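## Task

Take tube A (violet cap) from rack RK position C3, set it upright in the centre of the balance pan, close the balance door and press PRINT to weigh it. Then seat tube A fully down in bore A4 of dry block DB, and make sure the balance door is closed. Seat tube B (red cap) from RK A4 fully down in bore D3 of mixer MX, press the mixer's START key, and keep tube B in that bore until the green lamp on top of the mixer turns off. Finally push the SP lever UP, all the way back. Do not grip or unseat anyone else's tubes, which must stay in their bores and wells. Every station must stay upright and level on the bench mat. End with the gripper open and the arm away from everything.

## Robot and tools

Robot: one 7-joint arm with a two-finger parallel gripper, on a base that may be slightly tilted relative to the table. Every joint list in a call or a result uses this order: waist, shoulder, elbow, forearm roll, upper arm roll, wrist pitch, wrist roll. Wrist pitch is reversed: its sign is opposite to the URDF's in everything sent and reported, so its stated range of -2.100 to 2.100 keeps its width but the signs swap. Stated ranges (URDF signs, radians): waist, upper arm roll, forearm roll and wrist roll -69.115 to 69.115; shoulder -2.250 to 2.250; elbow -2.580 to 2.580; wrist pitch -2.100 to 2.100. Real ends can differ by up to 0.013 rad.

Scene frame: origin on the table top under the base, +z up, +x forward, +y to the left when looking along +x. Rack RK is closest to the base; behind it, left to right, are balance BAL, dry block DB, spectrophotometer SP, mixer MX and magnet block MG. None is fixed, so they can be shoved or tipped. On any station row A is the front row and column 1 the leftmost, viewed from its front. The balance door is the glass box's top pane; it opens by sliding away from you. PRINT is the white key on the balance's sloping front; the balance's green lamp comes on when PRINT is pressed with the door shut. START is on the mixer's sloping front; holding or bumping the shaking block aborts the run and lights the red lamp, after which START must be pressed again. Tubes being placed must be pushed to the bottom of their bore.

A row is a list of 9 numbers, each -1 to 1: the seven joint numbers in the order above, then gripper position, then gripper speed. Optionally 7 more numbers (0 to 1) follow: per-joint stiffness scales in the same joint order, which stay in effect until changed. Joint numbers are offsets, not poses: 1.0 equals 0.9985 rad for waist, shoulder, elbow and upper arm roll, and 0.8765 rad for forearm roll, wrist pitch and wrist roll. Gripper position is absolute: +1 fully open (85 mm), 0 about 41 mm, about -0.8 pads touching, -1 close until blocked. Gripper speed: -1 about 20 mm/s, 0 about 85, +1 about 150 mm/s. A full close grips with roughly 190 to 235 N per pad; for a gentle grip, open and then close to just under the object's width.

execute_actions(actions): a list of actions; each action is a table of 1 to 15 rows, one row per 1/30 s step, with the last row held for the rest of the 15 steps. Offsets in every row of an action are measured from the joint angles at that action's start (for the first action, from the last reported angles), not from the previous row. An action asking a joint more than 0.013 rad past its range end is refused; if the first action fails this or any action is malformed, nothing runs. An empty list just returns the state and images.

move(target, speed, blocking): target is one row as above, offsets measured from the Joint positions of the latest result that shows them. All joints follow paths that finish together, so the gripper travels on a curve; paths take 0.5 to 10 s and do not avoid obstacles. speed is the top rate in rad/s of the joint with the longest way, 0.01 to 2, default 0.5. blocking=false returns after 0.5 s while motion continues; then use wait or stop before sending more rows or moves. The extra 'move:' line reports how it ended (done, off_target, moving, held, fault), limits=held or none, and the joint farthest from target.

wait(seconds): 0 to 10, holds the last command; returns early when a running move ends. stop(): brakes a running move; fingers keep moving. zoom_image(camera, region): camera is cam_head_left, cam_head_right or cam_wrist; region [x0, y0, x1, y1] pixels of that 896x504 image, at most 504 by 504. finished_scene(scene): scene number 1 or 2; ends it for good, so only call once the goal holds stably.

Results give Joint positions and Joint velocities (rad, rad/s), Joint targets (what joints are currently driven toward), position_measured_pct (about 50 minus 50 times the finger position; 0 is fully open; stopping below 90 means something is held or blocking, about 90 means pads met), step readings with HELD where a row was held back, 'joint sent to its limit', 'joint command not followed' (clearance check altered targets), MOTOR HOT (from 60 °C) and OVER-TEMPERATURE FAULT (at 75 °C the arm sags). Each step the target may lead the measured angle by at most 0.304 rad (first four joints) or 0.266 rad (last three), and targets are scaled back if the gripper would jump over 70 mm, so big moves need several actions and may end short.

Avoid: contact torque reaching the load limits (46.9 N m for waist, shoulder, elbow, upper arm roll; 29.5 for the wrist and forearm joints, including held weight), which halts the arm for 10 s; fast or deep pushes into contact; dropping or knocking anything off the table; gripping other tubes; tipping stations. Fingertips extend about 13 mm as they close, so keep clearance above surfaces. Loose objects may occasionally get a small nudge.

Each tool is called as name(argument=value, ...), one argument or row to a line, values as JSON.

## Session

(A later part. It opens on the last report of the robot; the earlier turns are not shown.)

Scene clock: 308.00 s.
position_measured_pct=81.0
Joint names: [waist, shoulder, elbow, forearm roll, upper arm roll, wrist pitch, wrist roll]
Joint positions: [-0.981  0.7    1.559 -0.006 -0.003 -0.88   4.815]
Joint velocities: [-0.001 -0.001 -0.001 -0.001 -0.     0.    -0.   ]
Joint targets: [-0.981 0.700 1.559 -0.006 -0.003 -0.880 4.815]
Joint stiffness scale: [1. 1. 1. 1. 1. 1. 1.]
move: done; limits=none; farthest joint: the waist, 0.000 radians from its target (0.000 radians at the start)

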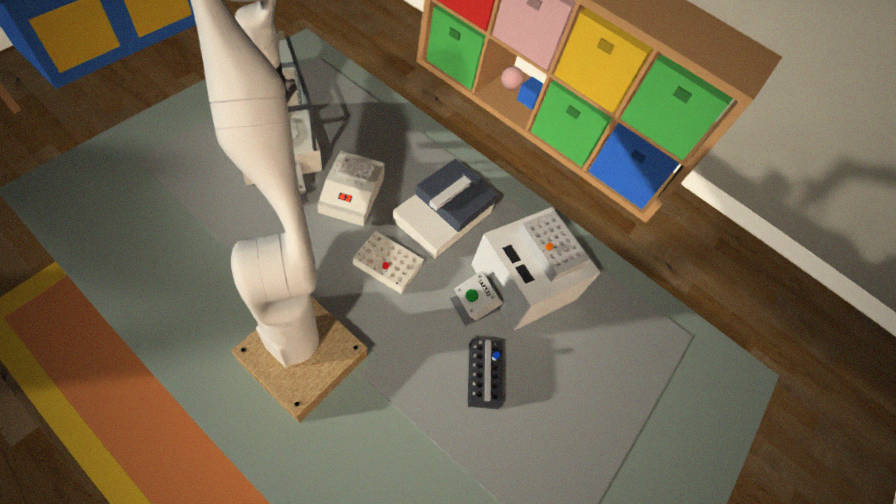

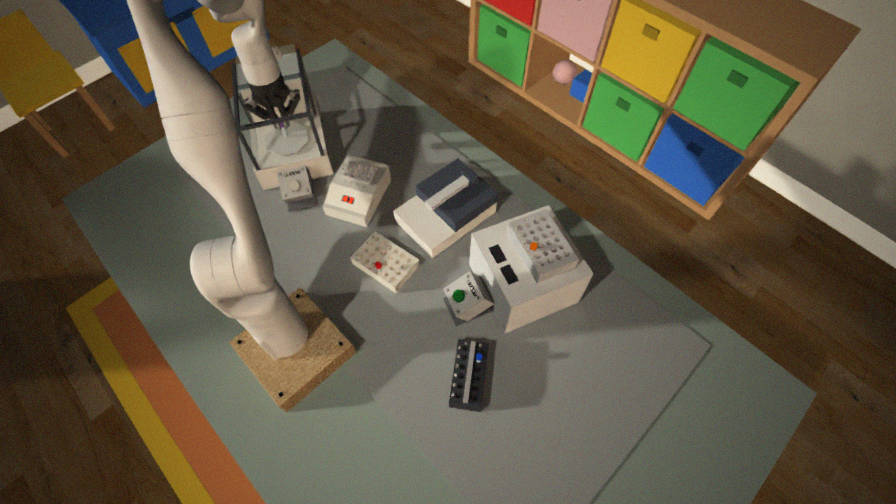

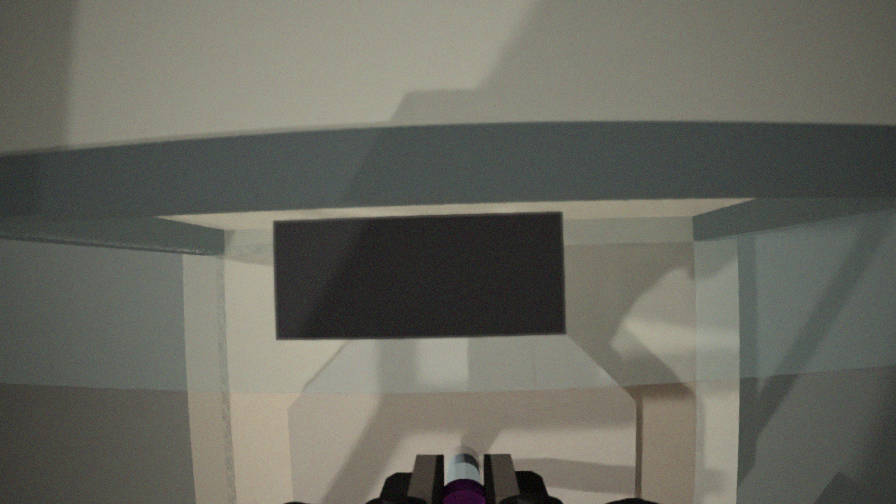

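move(
  target=[0,-0.209,-0.259,0,0,-0.535,0,-0.68,0],
  speed=0.4,
)

move(
  target=[0.454,-0.2,0.305,0,0,0.125,-0.125,-0.68,0],
)

move(
  target=[0,0.177,0.252,0,0,0.487,0,-0.68,0],
)

Scene clock: 315.40 s.
position_measured_pct=81.0
Joint names: [waist, shoulder, elbow, forearm roll, upper arm roll, wrist pitch, wrist roll]
Joint positions: [-0.981  0.494  1.305 -0.006 -0.003 -1.344  4.815]
Joint velocities: [ 0.    -0.004  0.    -0.001 -0.001  0.001 -0.   ]
Joint targets: [-0.981 0.492 1.301 -0.006 -0.003 -1.349 4.815]
Joint stiffness scale: [1. 1. 1. 1. 1. 1. 1.]
move: done; limits=none; farthest joint: the elbow, 0.005 radians from its target (0.259 radians at the start)

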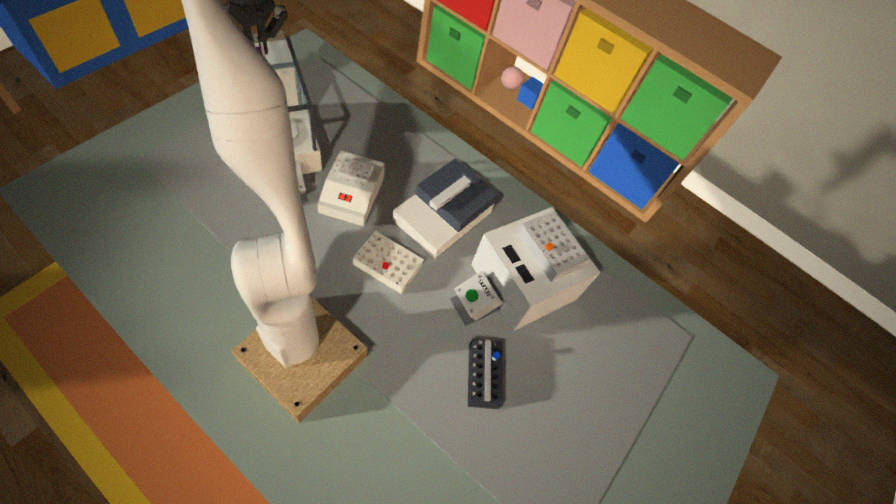

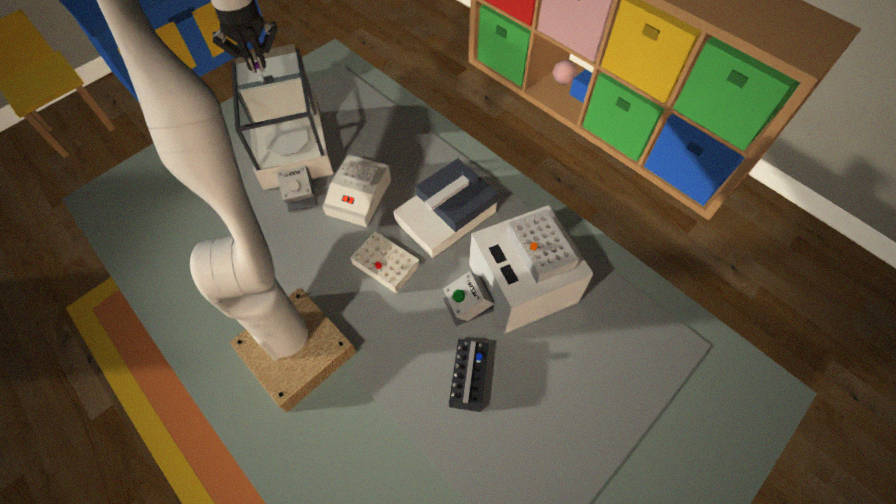

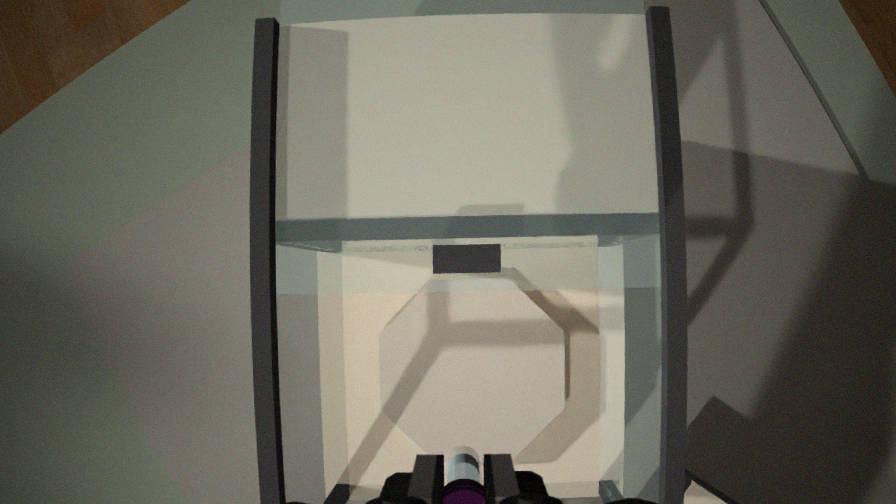

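Scene clock: 316.97 s.
position_measured_pct=81.0
Joint names: [waist, shoulder, elbow, forearm roll, upper arm roll, wrist pitch, wrist roll]
Joint positions: [-0.531  0.297  1.605 -0.006 -0.003 -1.24   4.714]
Joint velocities: [ 0.002 -0.002 -0.    -0.     0.001  0.    -0.   ]
Joint targets: [-0.528 0.294 1.610 -0.006 -0.003 -1.234 4.705]
Joint stiffness scale: [1. 1. 1. 1. 1. 1. 1.]
move: done; limits=none; farthest joint: the wrist roll, 0.009 radians from its target (0.110 radians at the start)

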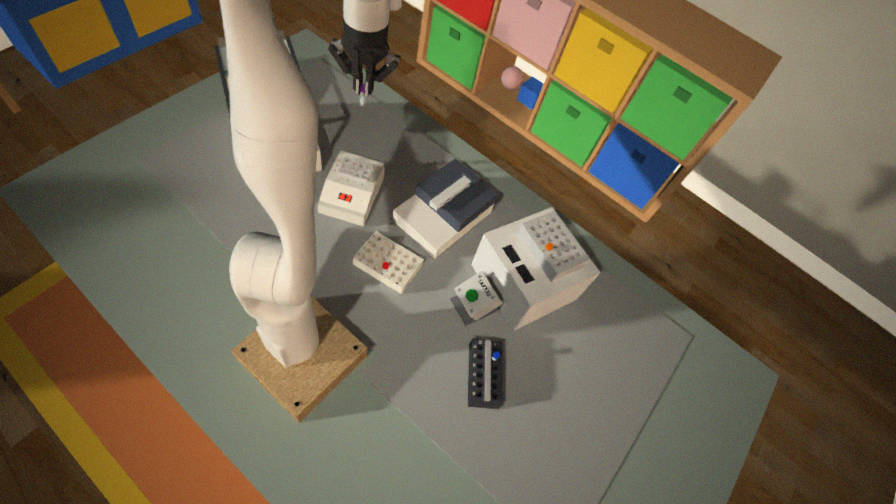

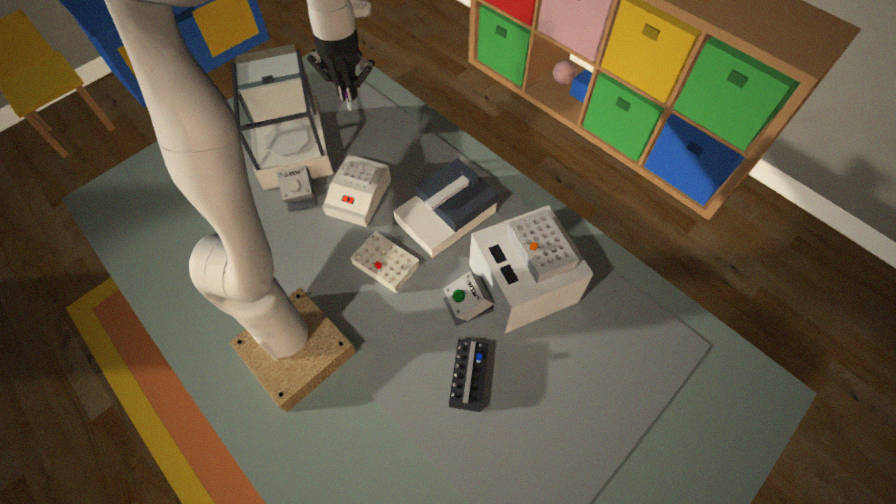

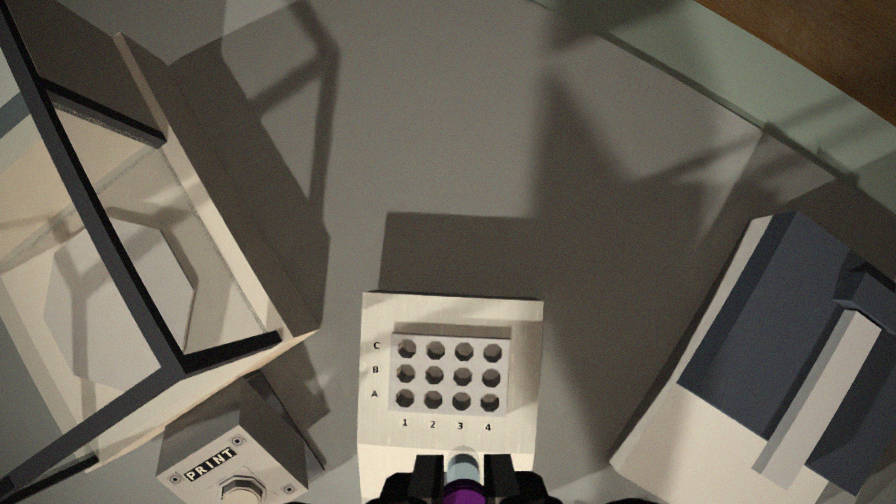

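Scene clock: 318.37 s.
position_measured_pct=81.0
Joint names: [waist, shoulder, elbow, forearm roll, upper arm roll, wrist pitch, wrist roll]
Joint positions: [-0.531  0.471  1.852 -0.006 -0.003 -0.818  4.714]
Joint velocities: [-0.002  0.002  0.     0.     0.    -0.    -0.   ]
Joint targets: [-0.531 0.473 1.857 -0.006 -0.003 -0.813 4.714]
Joint stiffness scale: [1. 1. 1. 1. 1. 1. 1.]
move: done; limits=none; farthest joint: the elbow, 0.005 radians from its target (0.252 radians at the start)

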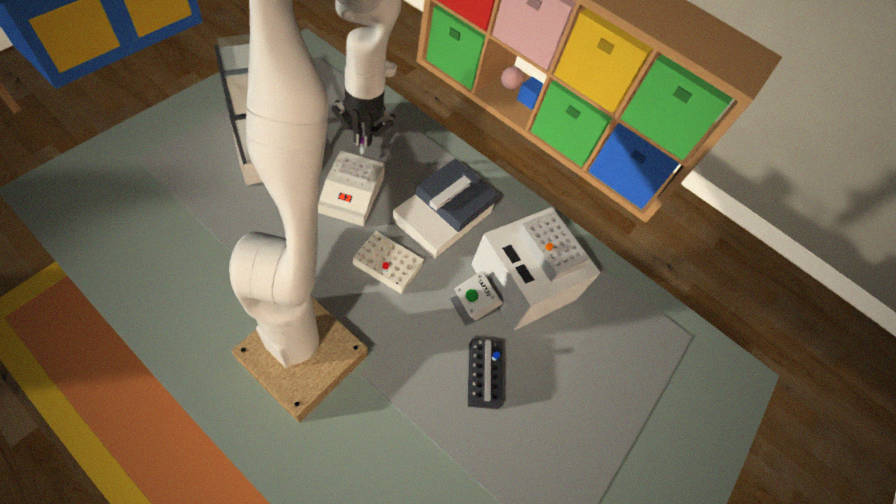

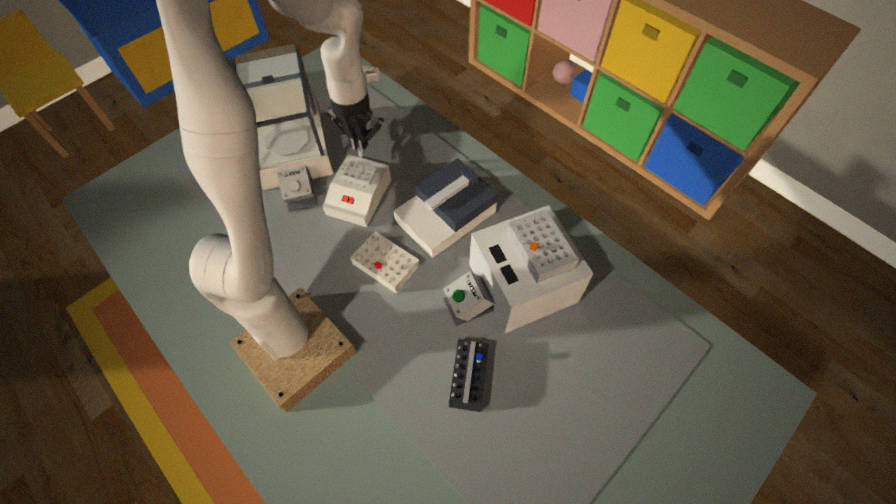

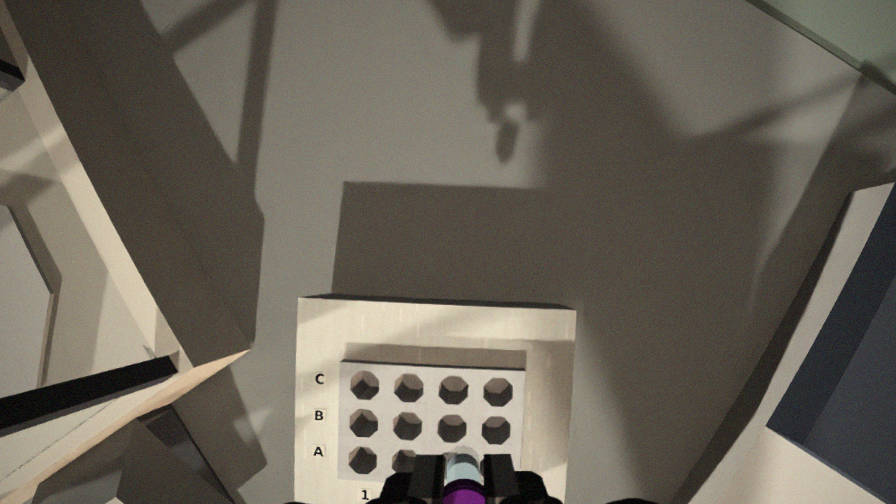

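move(
  target=[0.027,0.025,0.079,0,0,0.115,0,-0.68,0],
  speed=0.2,
)

zoom_image(
  camera="cam_head_left",
  region=[310,110,410,200],
)

Scene clock: 325.87 s.
position_measured_pct=81.0
Joint names: [waist, shoulder, elbow, forearm roll, upper arm roll, wrist pitch, wrist roll]
Joint positions: [-0.506  0.494  1.926 -0.006 -0.003 -0.723  4.714]
Joint velocities: [ 0.002  0.004  0.001 -0.001 -0.     0.     0.   ]
Joint targets: [-0.504 0.496 1.931 -0.006 -0.003 -0.717 4.714]
Joint stiffness scale: [1. 1. 1. 1. 1. 1. 1.]
move: done; limits=none; farthest joint: the elbow, 0.005 radians from its target (0.079 radians at the start)

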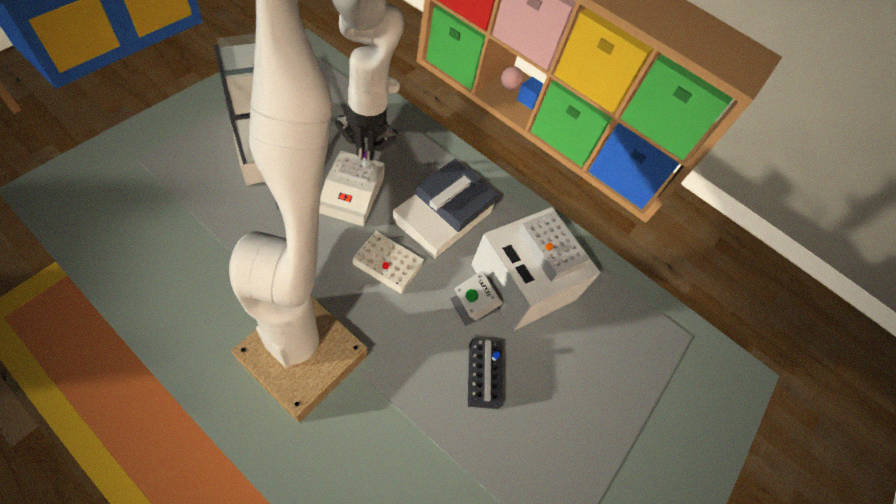

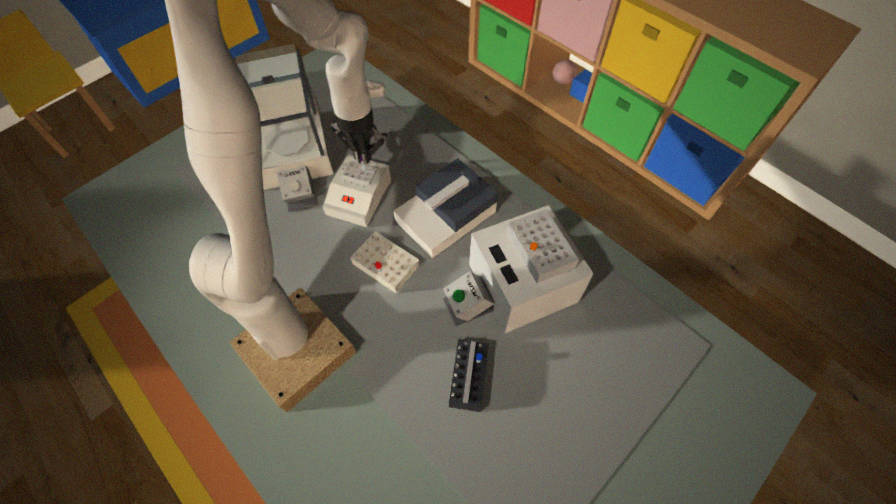

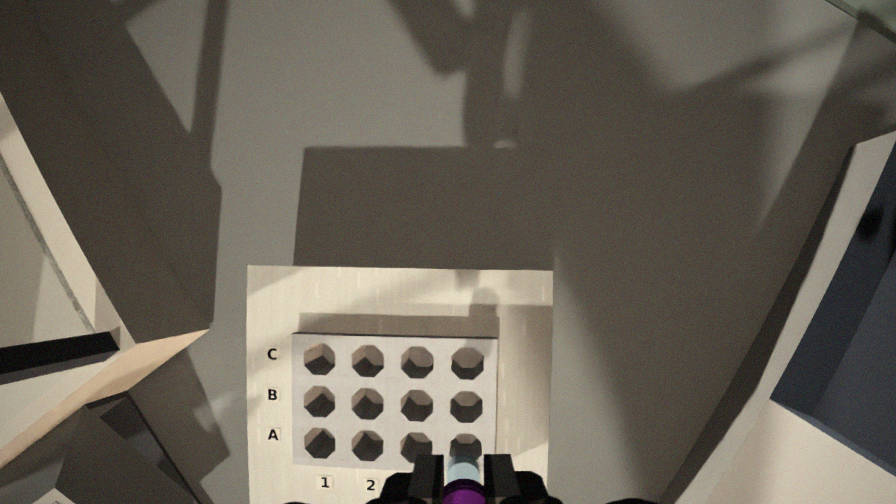

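Region (310, 110, 410, 200) of cam_head_left's 896x504 image, scaled by 5.040, with more detail than that image has; it fills the top 454 rows of this view, and the rest is white.

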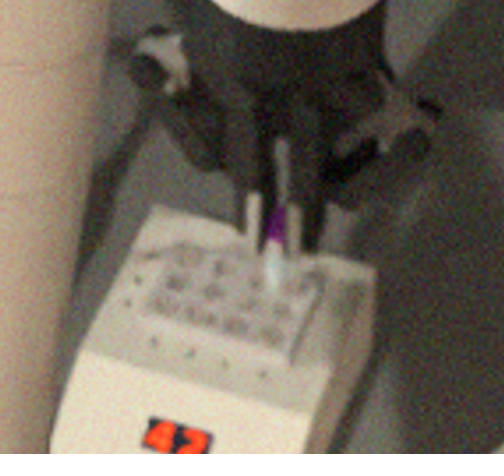

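move(
  target=[0,0.031,0.021,0,0,0.057,0,-0.68,0],
  speed=0.1,
)

zoom_image(
  camera="cam_wrist",
  region=[340,354,580,504],
)

Scene clock: 330.77 s.
position_measured_pct=81.0
Joint names: [waist, shoulder, elbow, forearm roll, upper arm roll, wrist pitch, wrist roll]
Joint positions: [-0.506  0.522  1.942 -0.006 -0.003 -0.678  4.714]
Joint velocities: [ 0.001  0.003 -0.    -0.    -0.     0.001  0.001]
Joint targets: [-0.506 0.525 1.947 -0.006 -0.003 -0.673 4.714]
Joint stiffness scale: [1. 1. 1. 1. 1. 1. 1.]
move: done; limits=none; farthest joint: the elbow, 0.005 radians from its target (0.021 radians at the start)

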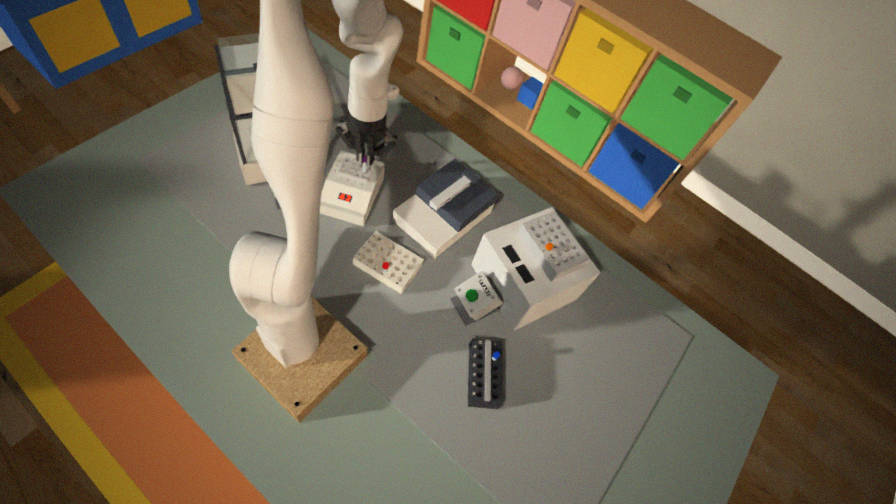

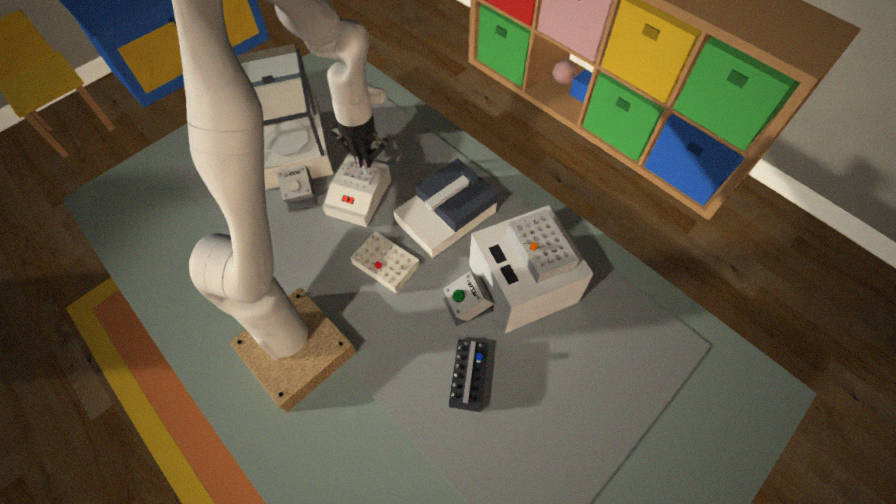

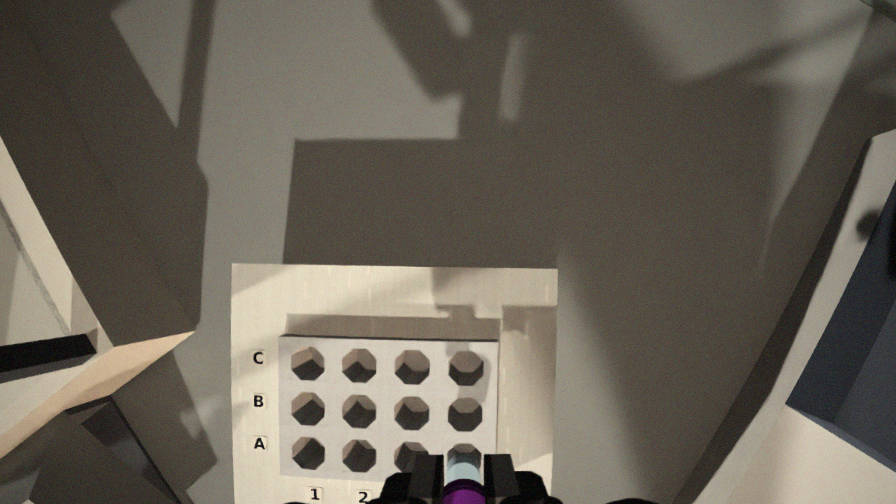

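Region (340, 354, 580, 504) of cam_wrist's 896x504 image, scaled by 2.100; it fills the top 315 rows of this view, and the rest is white.

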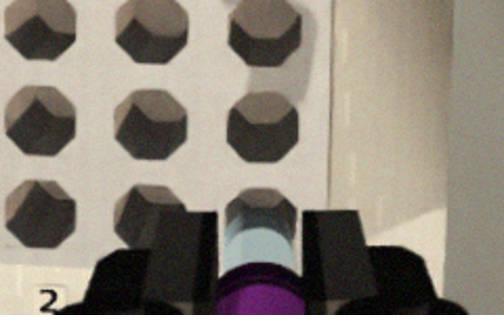

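move(
  target=[0,0.042,0.025,0,0,0.073,0,-0.68,0],
  speed=0.06,
)

zoom_image(
  camera="cam_wrist",
  region=[340,354,580,504],
)

Scene clock: 339.43 s.
position_measured_pct=81.0
Joint names: [waist, shoulder, elbow, forearm roll, upper arm roll, wrist pitch, wrist roll]
Joint positions: [-0.506  0.55   1.958 -0.006 -0.003 -0.625  4.714]
Joint velocities: [ 0.    -0.    -0.001 -0.     0.    -0.    -0.   ]
Joint targets: [-0.506 0.564 1.967 -0.006 -0.003 -0.614 4.714]
Joint stiffness scale: [1. 1. 1. 1. 1. 1. 1.]
move: off_target; limits=none; farthest joint: the shoulder, 0.014 radians from its target (0.041 radians at the start)

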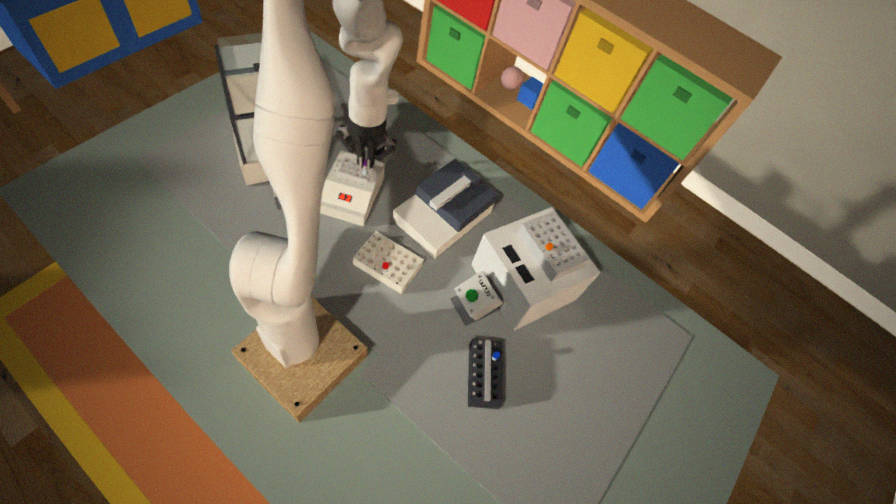

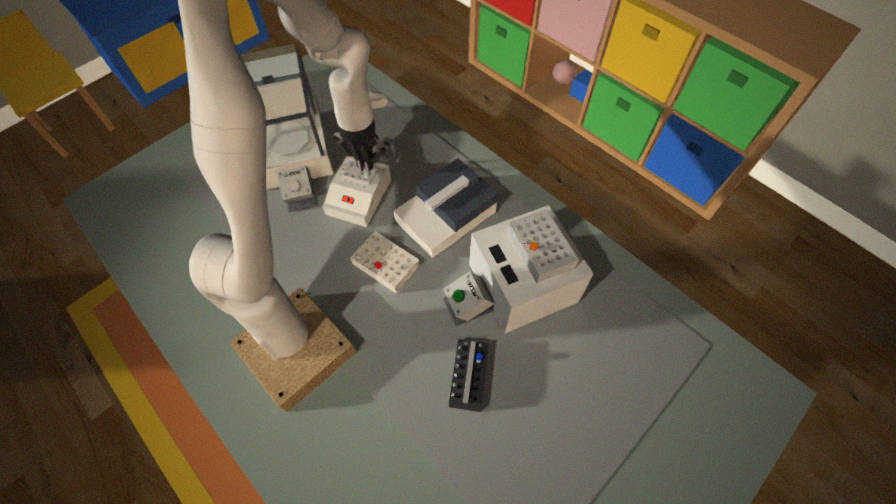

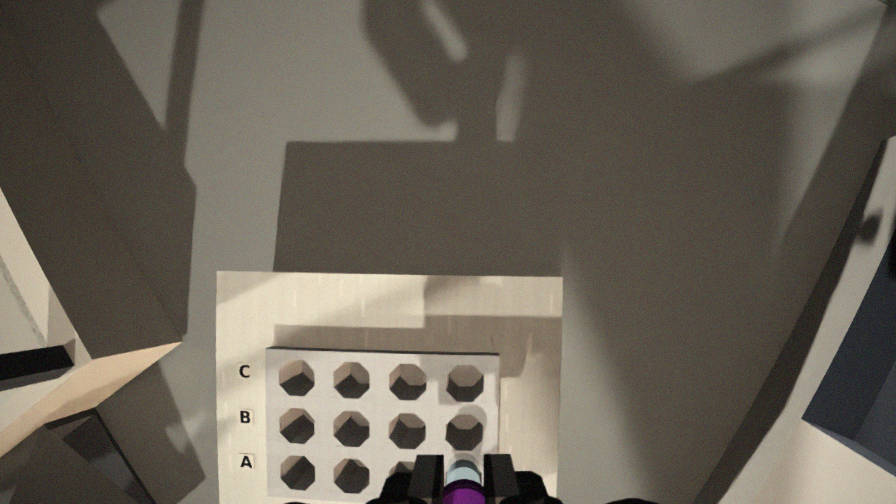

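Region (340, 354, 580, 504) of cam_wrist's 896x504 image, scaled by 2.100; it fills the top 315 rows of this view, and the rest is white.

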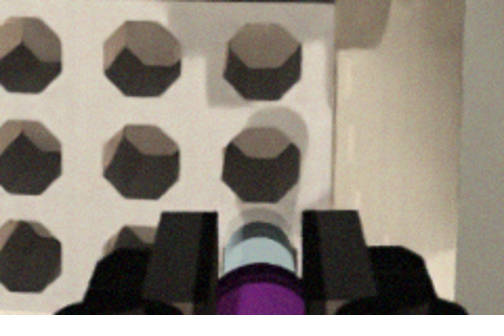

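move(
  target=[0,-0.012,0.014,0,0,0,0,-0.68,0],
  speed=0.06,
)

zoom_image(
  camera="cam_wrist",
  region=[340,354,580,504],
)

execute_actions(
  actions=[
    [[0,0.01,0.007,0,0,0.016,0,-0.68,0]],
    [[0,0.012,0.009,0,0,0.02,0,-0.68,0]],
  ],
)

zoom_image(
  camera="cam_wrist",
  region=[340,354,580,504],
)

Scene clock: 349.27 s.
position_measured_pct=81.0
Joint names: [waist, shoulder, elbow, forearm roll, upper arm roll, wrist pitch, wrist roll]
Joint positions: [-0.506  0.54   1.967 -0.006 -0.003 -0.625  4.714]
Joint velocities: [-0.    -0.004  0.001  0.001 -0.     0.001  0.   ]
Joint targets: [-0.506 0.538 1.972 -0.006 -0.003 -0.625 4.714]
Joint stiffness scale: [1. 1. 1. 1. 1. 1. 1.]
move: done; limits=none; farthest joint: the elbow, 0.005 radians from its target (0.014 radians at the start)

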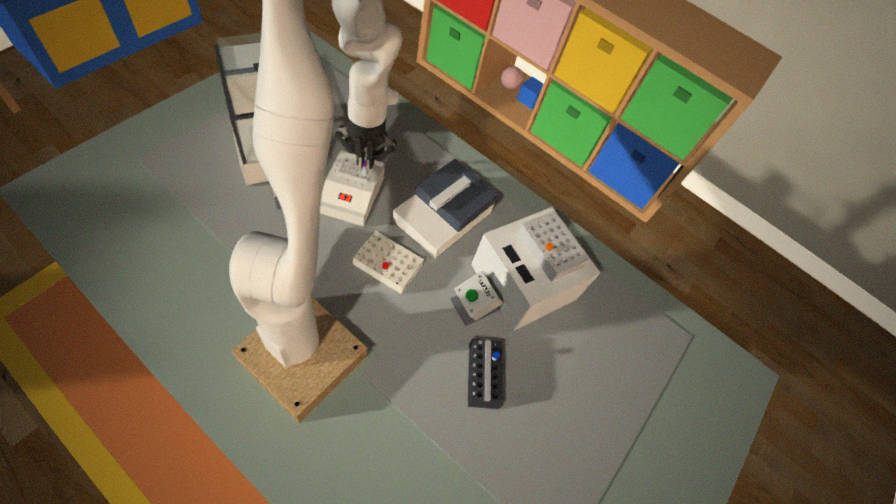

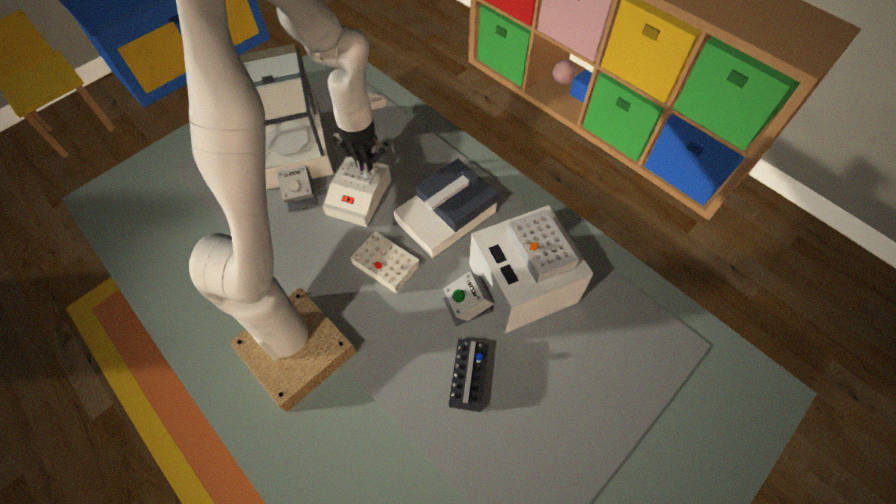

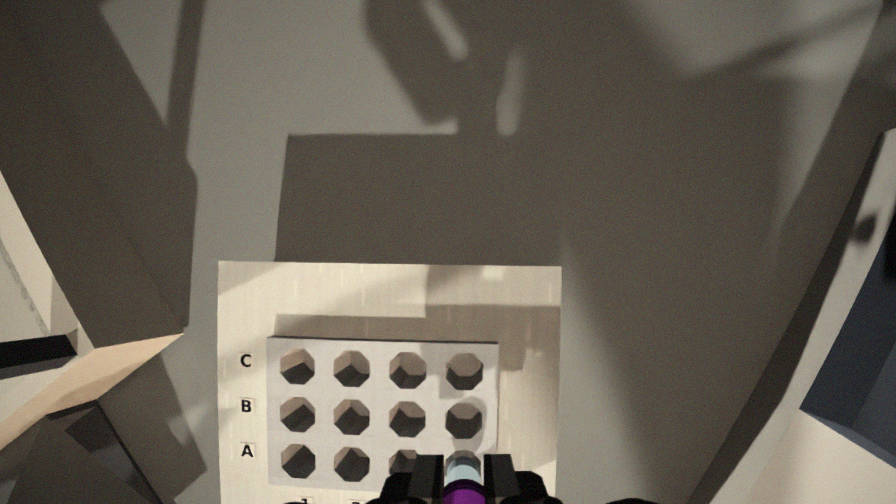

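Region (340, 354, 580, 504) of cam_wrist's 896x504 image, scaled by 2.100; it fills the top 315 rows of this view, and the rest is white.

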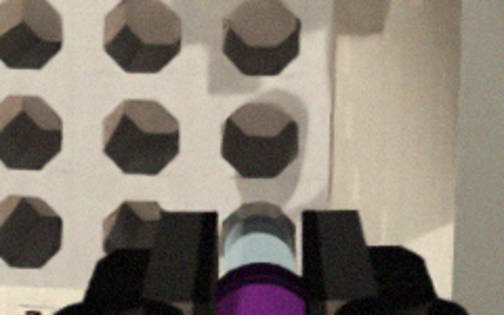

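Scene clock: 350.27 s.
position_measured_pct=81.0
Joint names: [waist, shoulder, elbow, forearm roll, upper arm roll, wrist pitch, wrist roll]
Joint positions: [-0.506  0.545  1.969 -0.006 -0.003 -0.612  4.714]
Joint velocities: [-0.    -0.    -0.    -0.     0.     0.    -0.001]
Joint targets: [-0.506 0.556 1.977 -0.006 -0.003 -0.600 4.714]
Joint stiffness scale: [1. 1. 1. 1. 1. 1. 1.]
Step readings (joint positions; steps 1 to 15: 1st action; 16 to 30: 2nd action):
0: [-0.506 0.540 1.967 -0.006 -0.003 -0.625 4.714]
1: [-0.506 0.541 1.967 -0.006 -0.003 -0.624 4.714]
2: [-0.506 0.542 1.968 -0.006 -0.003 -0.621 4.714]
4: [-0.506 0.544 1.968 -0.006 -0.003 -0.618 4.714]
8: [-0.506 0.544 1.968 -0.006 -0.003 -0.618 4.714]
15: [-0.506 0.544 1.968 -0.006 -0.003 -0.618 4.714]
16: [-0.506 0.544 1.968 -0.006 -0.003 -0.616 4.714]
17: [-0.506 0.545 1.969 -0.006 -0.003 -0.614 4.714]
19: [-0.506 0.545 1.969 -0.006 -0.003 -0.612 4.714]
23: [-0.506 0.545 1.969 -0.006 -0.003 -0.612 4.714]
30: Joint positions above

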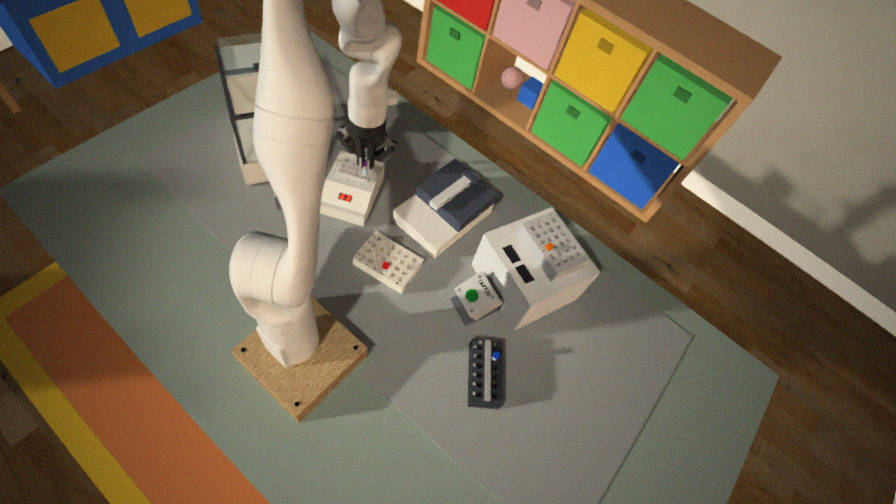

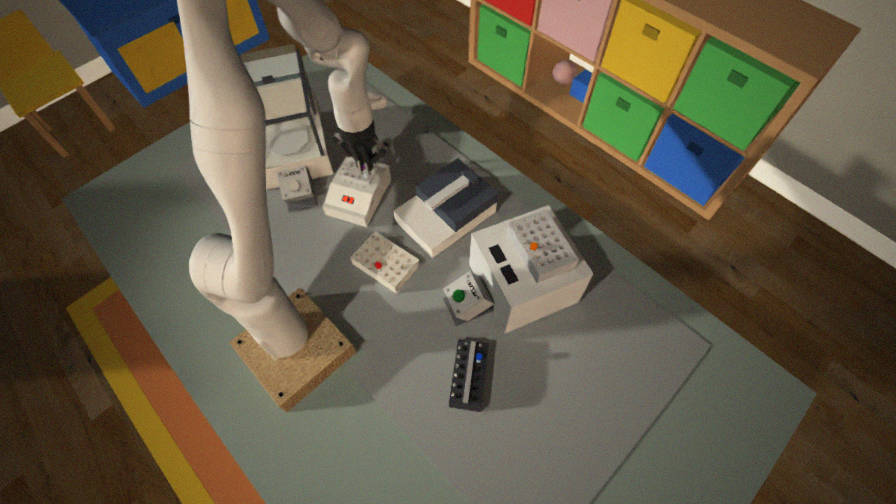

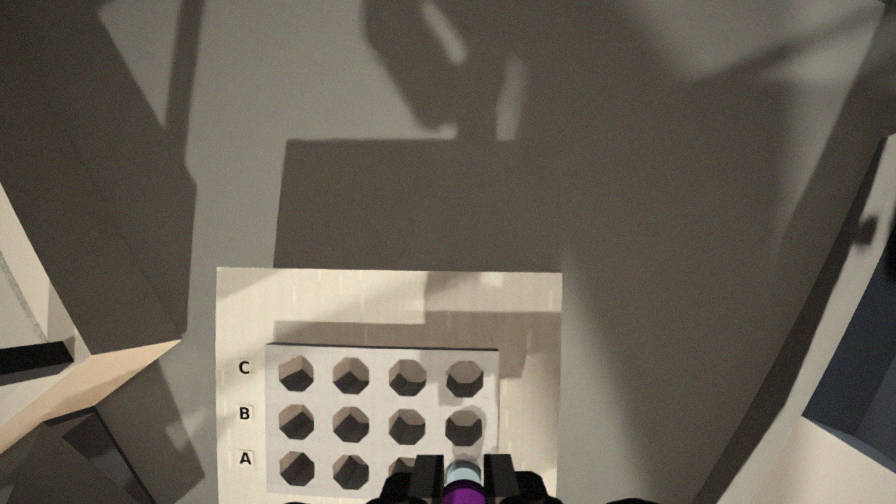

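Region (340, 354, 580, 504) of cam_wrist's 896x504 image, scaled by 2.100; it fills the top 315 rows of this view, and the rest is white.

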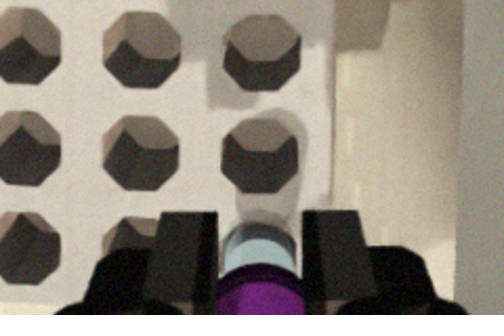

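execute_actions(
  actions=[
    [[0,-0.004,0,0,0,-0.016,0,-0.68,0]],
    [[0,0.01,0.007,0,0,0,0,-0.68,0]],
    [[0,0.01,0.007,0,0,0,0,-0.68,0]],
  ],
)

zoom_image(
  camera="cam_wrist",
  region=[340,354,580,504],
)

Scene clock: 355.17 s.
position_measured_pct=81.0
Joint names: [waist, shoulder, elbow, forearm roll, upper arm roll, wrist pitch, wrist roll]
Joint positions: [-0.506  0.555  1.971 -0.006 -0.003 -0.621  4.714]
Joint velocities: [-0.001  0.     0.001 -0.    -0.     0.    -0.   ]
Joint targets: [-0.506 0.559 1.978 -0.006 -0.003 -0.621 4.714]
Joint stiffness scale: [1. 1. 1. 1. 1. 1. 1.]
Step readings (joint positions; steps 1 to 15: 1st action; 16 to 30: 2nd action; 31 to 45: 3rd action):
0: [-0.506 0.545 1.969 -0.006 -0.003 -0.612 4.714]
1: [-0.506 0.544 1.969 -0.006 -0.003 -0.613 4.714]
2: [-0.506 0.542 1.969 -0.006 -0.003 -0.617 4.714]
4: [-0.506 0.542 1.969 -0.006 -0.003 -0.620 4.714]
8: [-0.506 0.542 1.969 -0.006 -0.003 -0.621 4.714]
15: [-0.506 0.542 1.969 -0.006 -0.003 -0.621 4.714]
16: [-0.506 0.543 1.969 -0.006 -0.003 -0.621 4.714]
17: [-0.506 0.545 1.970 -0.006 -0.003 -0.621 4.714]
19: [-0.506 0.547 1.971 -0.006 -0.003 -0.621 4.714]
23: [-0.506 0.549 1.971 -0.006 -0.003 -0.621 4.714]
30: [-0.506 0.549 1.971 -0.006 -0.003 -0.621 4.714]
31: [-0.506 0.550 1.971 -0.006 -0.003 -0.621 4.714]
32: [-0.506 0.551 1.971 -0.006 -0.003 -0.621 4.714]
34: [-0.506 0.553 1.971 -0.006 -0.003 -0.621 4.714]
38: [-0.506 0.555 1.971 -0.006 -0.003 -0.621 4.714]
45: Joint positions above

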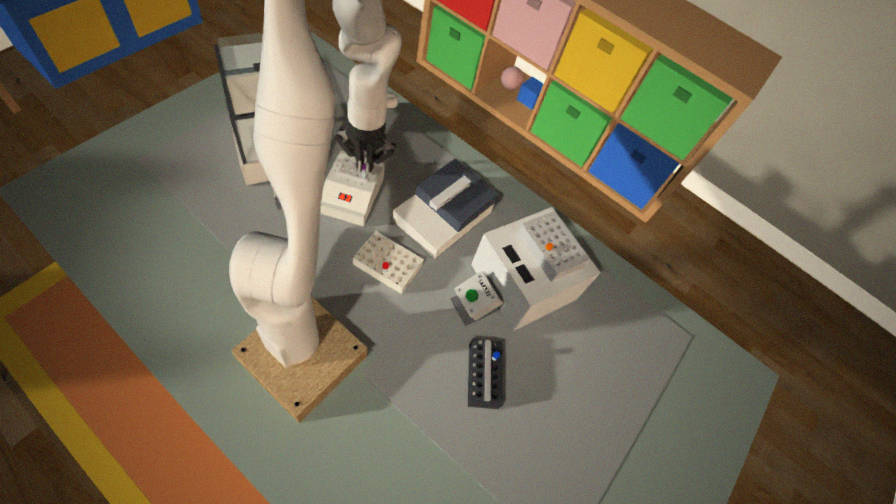

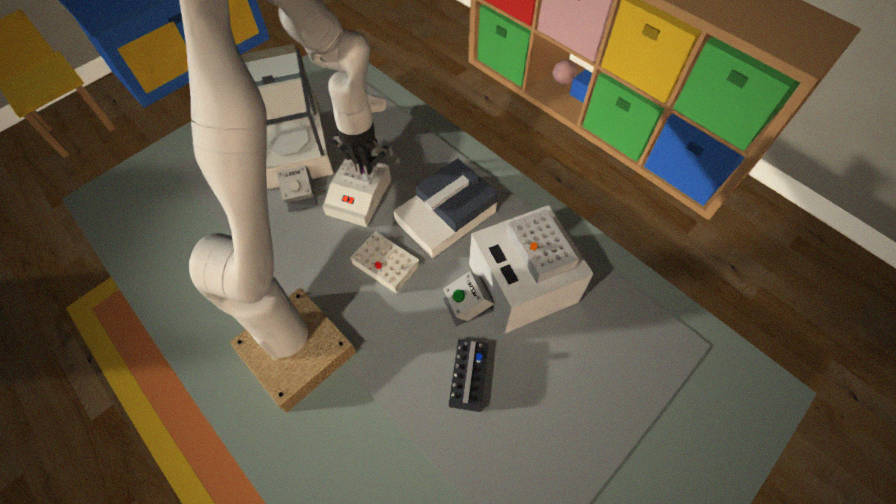

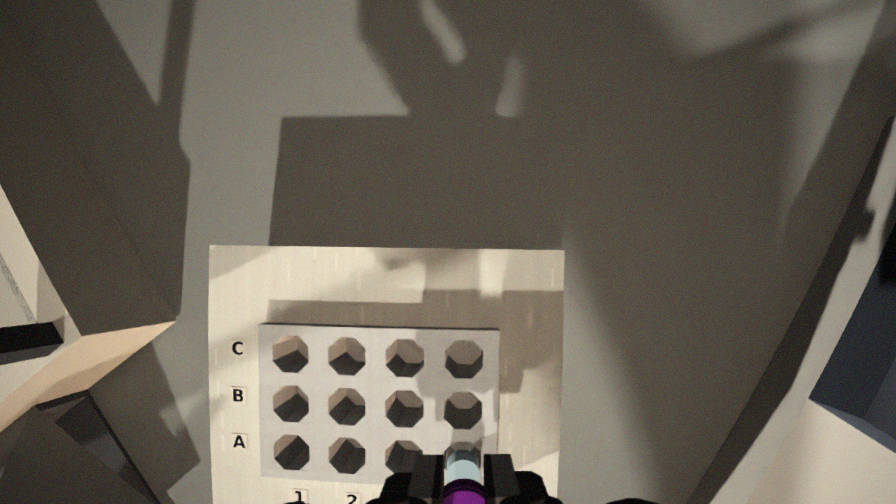

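Region (340, 354, 580, 504) of cam_wrist's 896x504 image, scaled by 2.100; it fills the top 315 rows of this view, and the rest is white.

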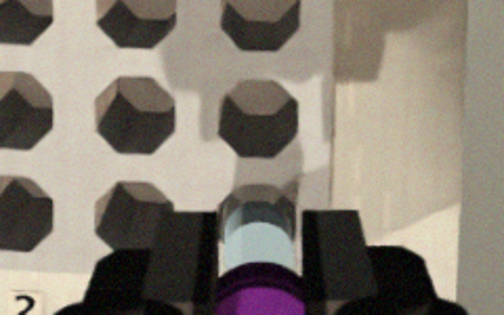

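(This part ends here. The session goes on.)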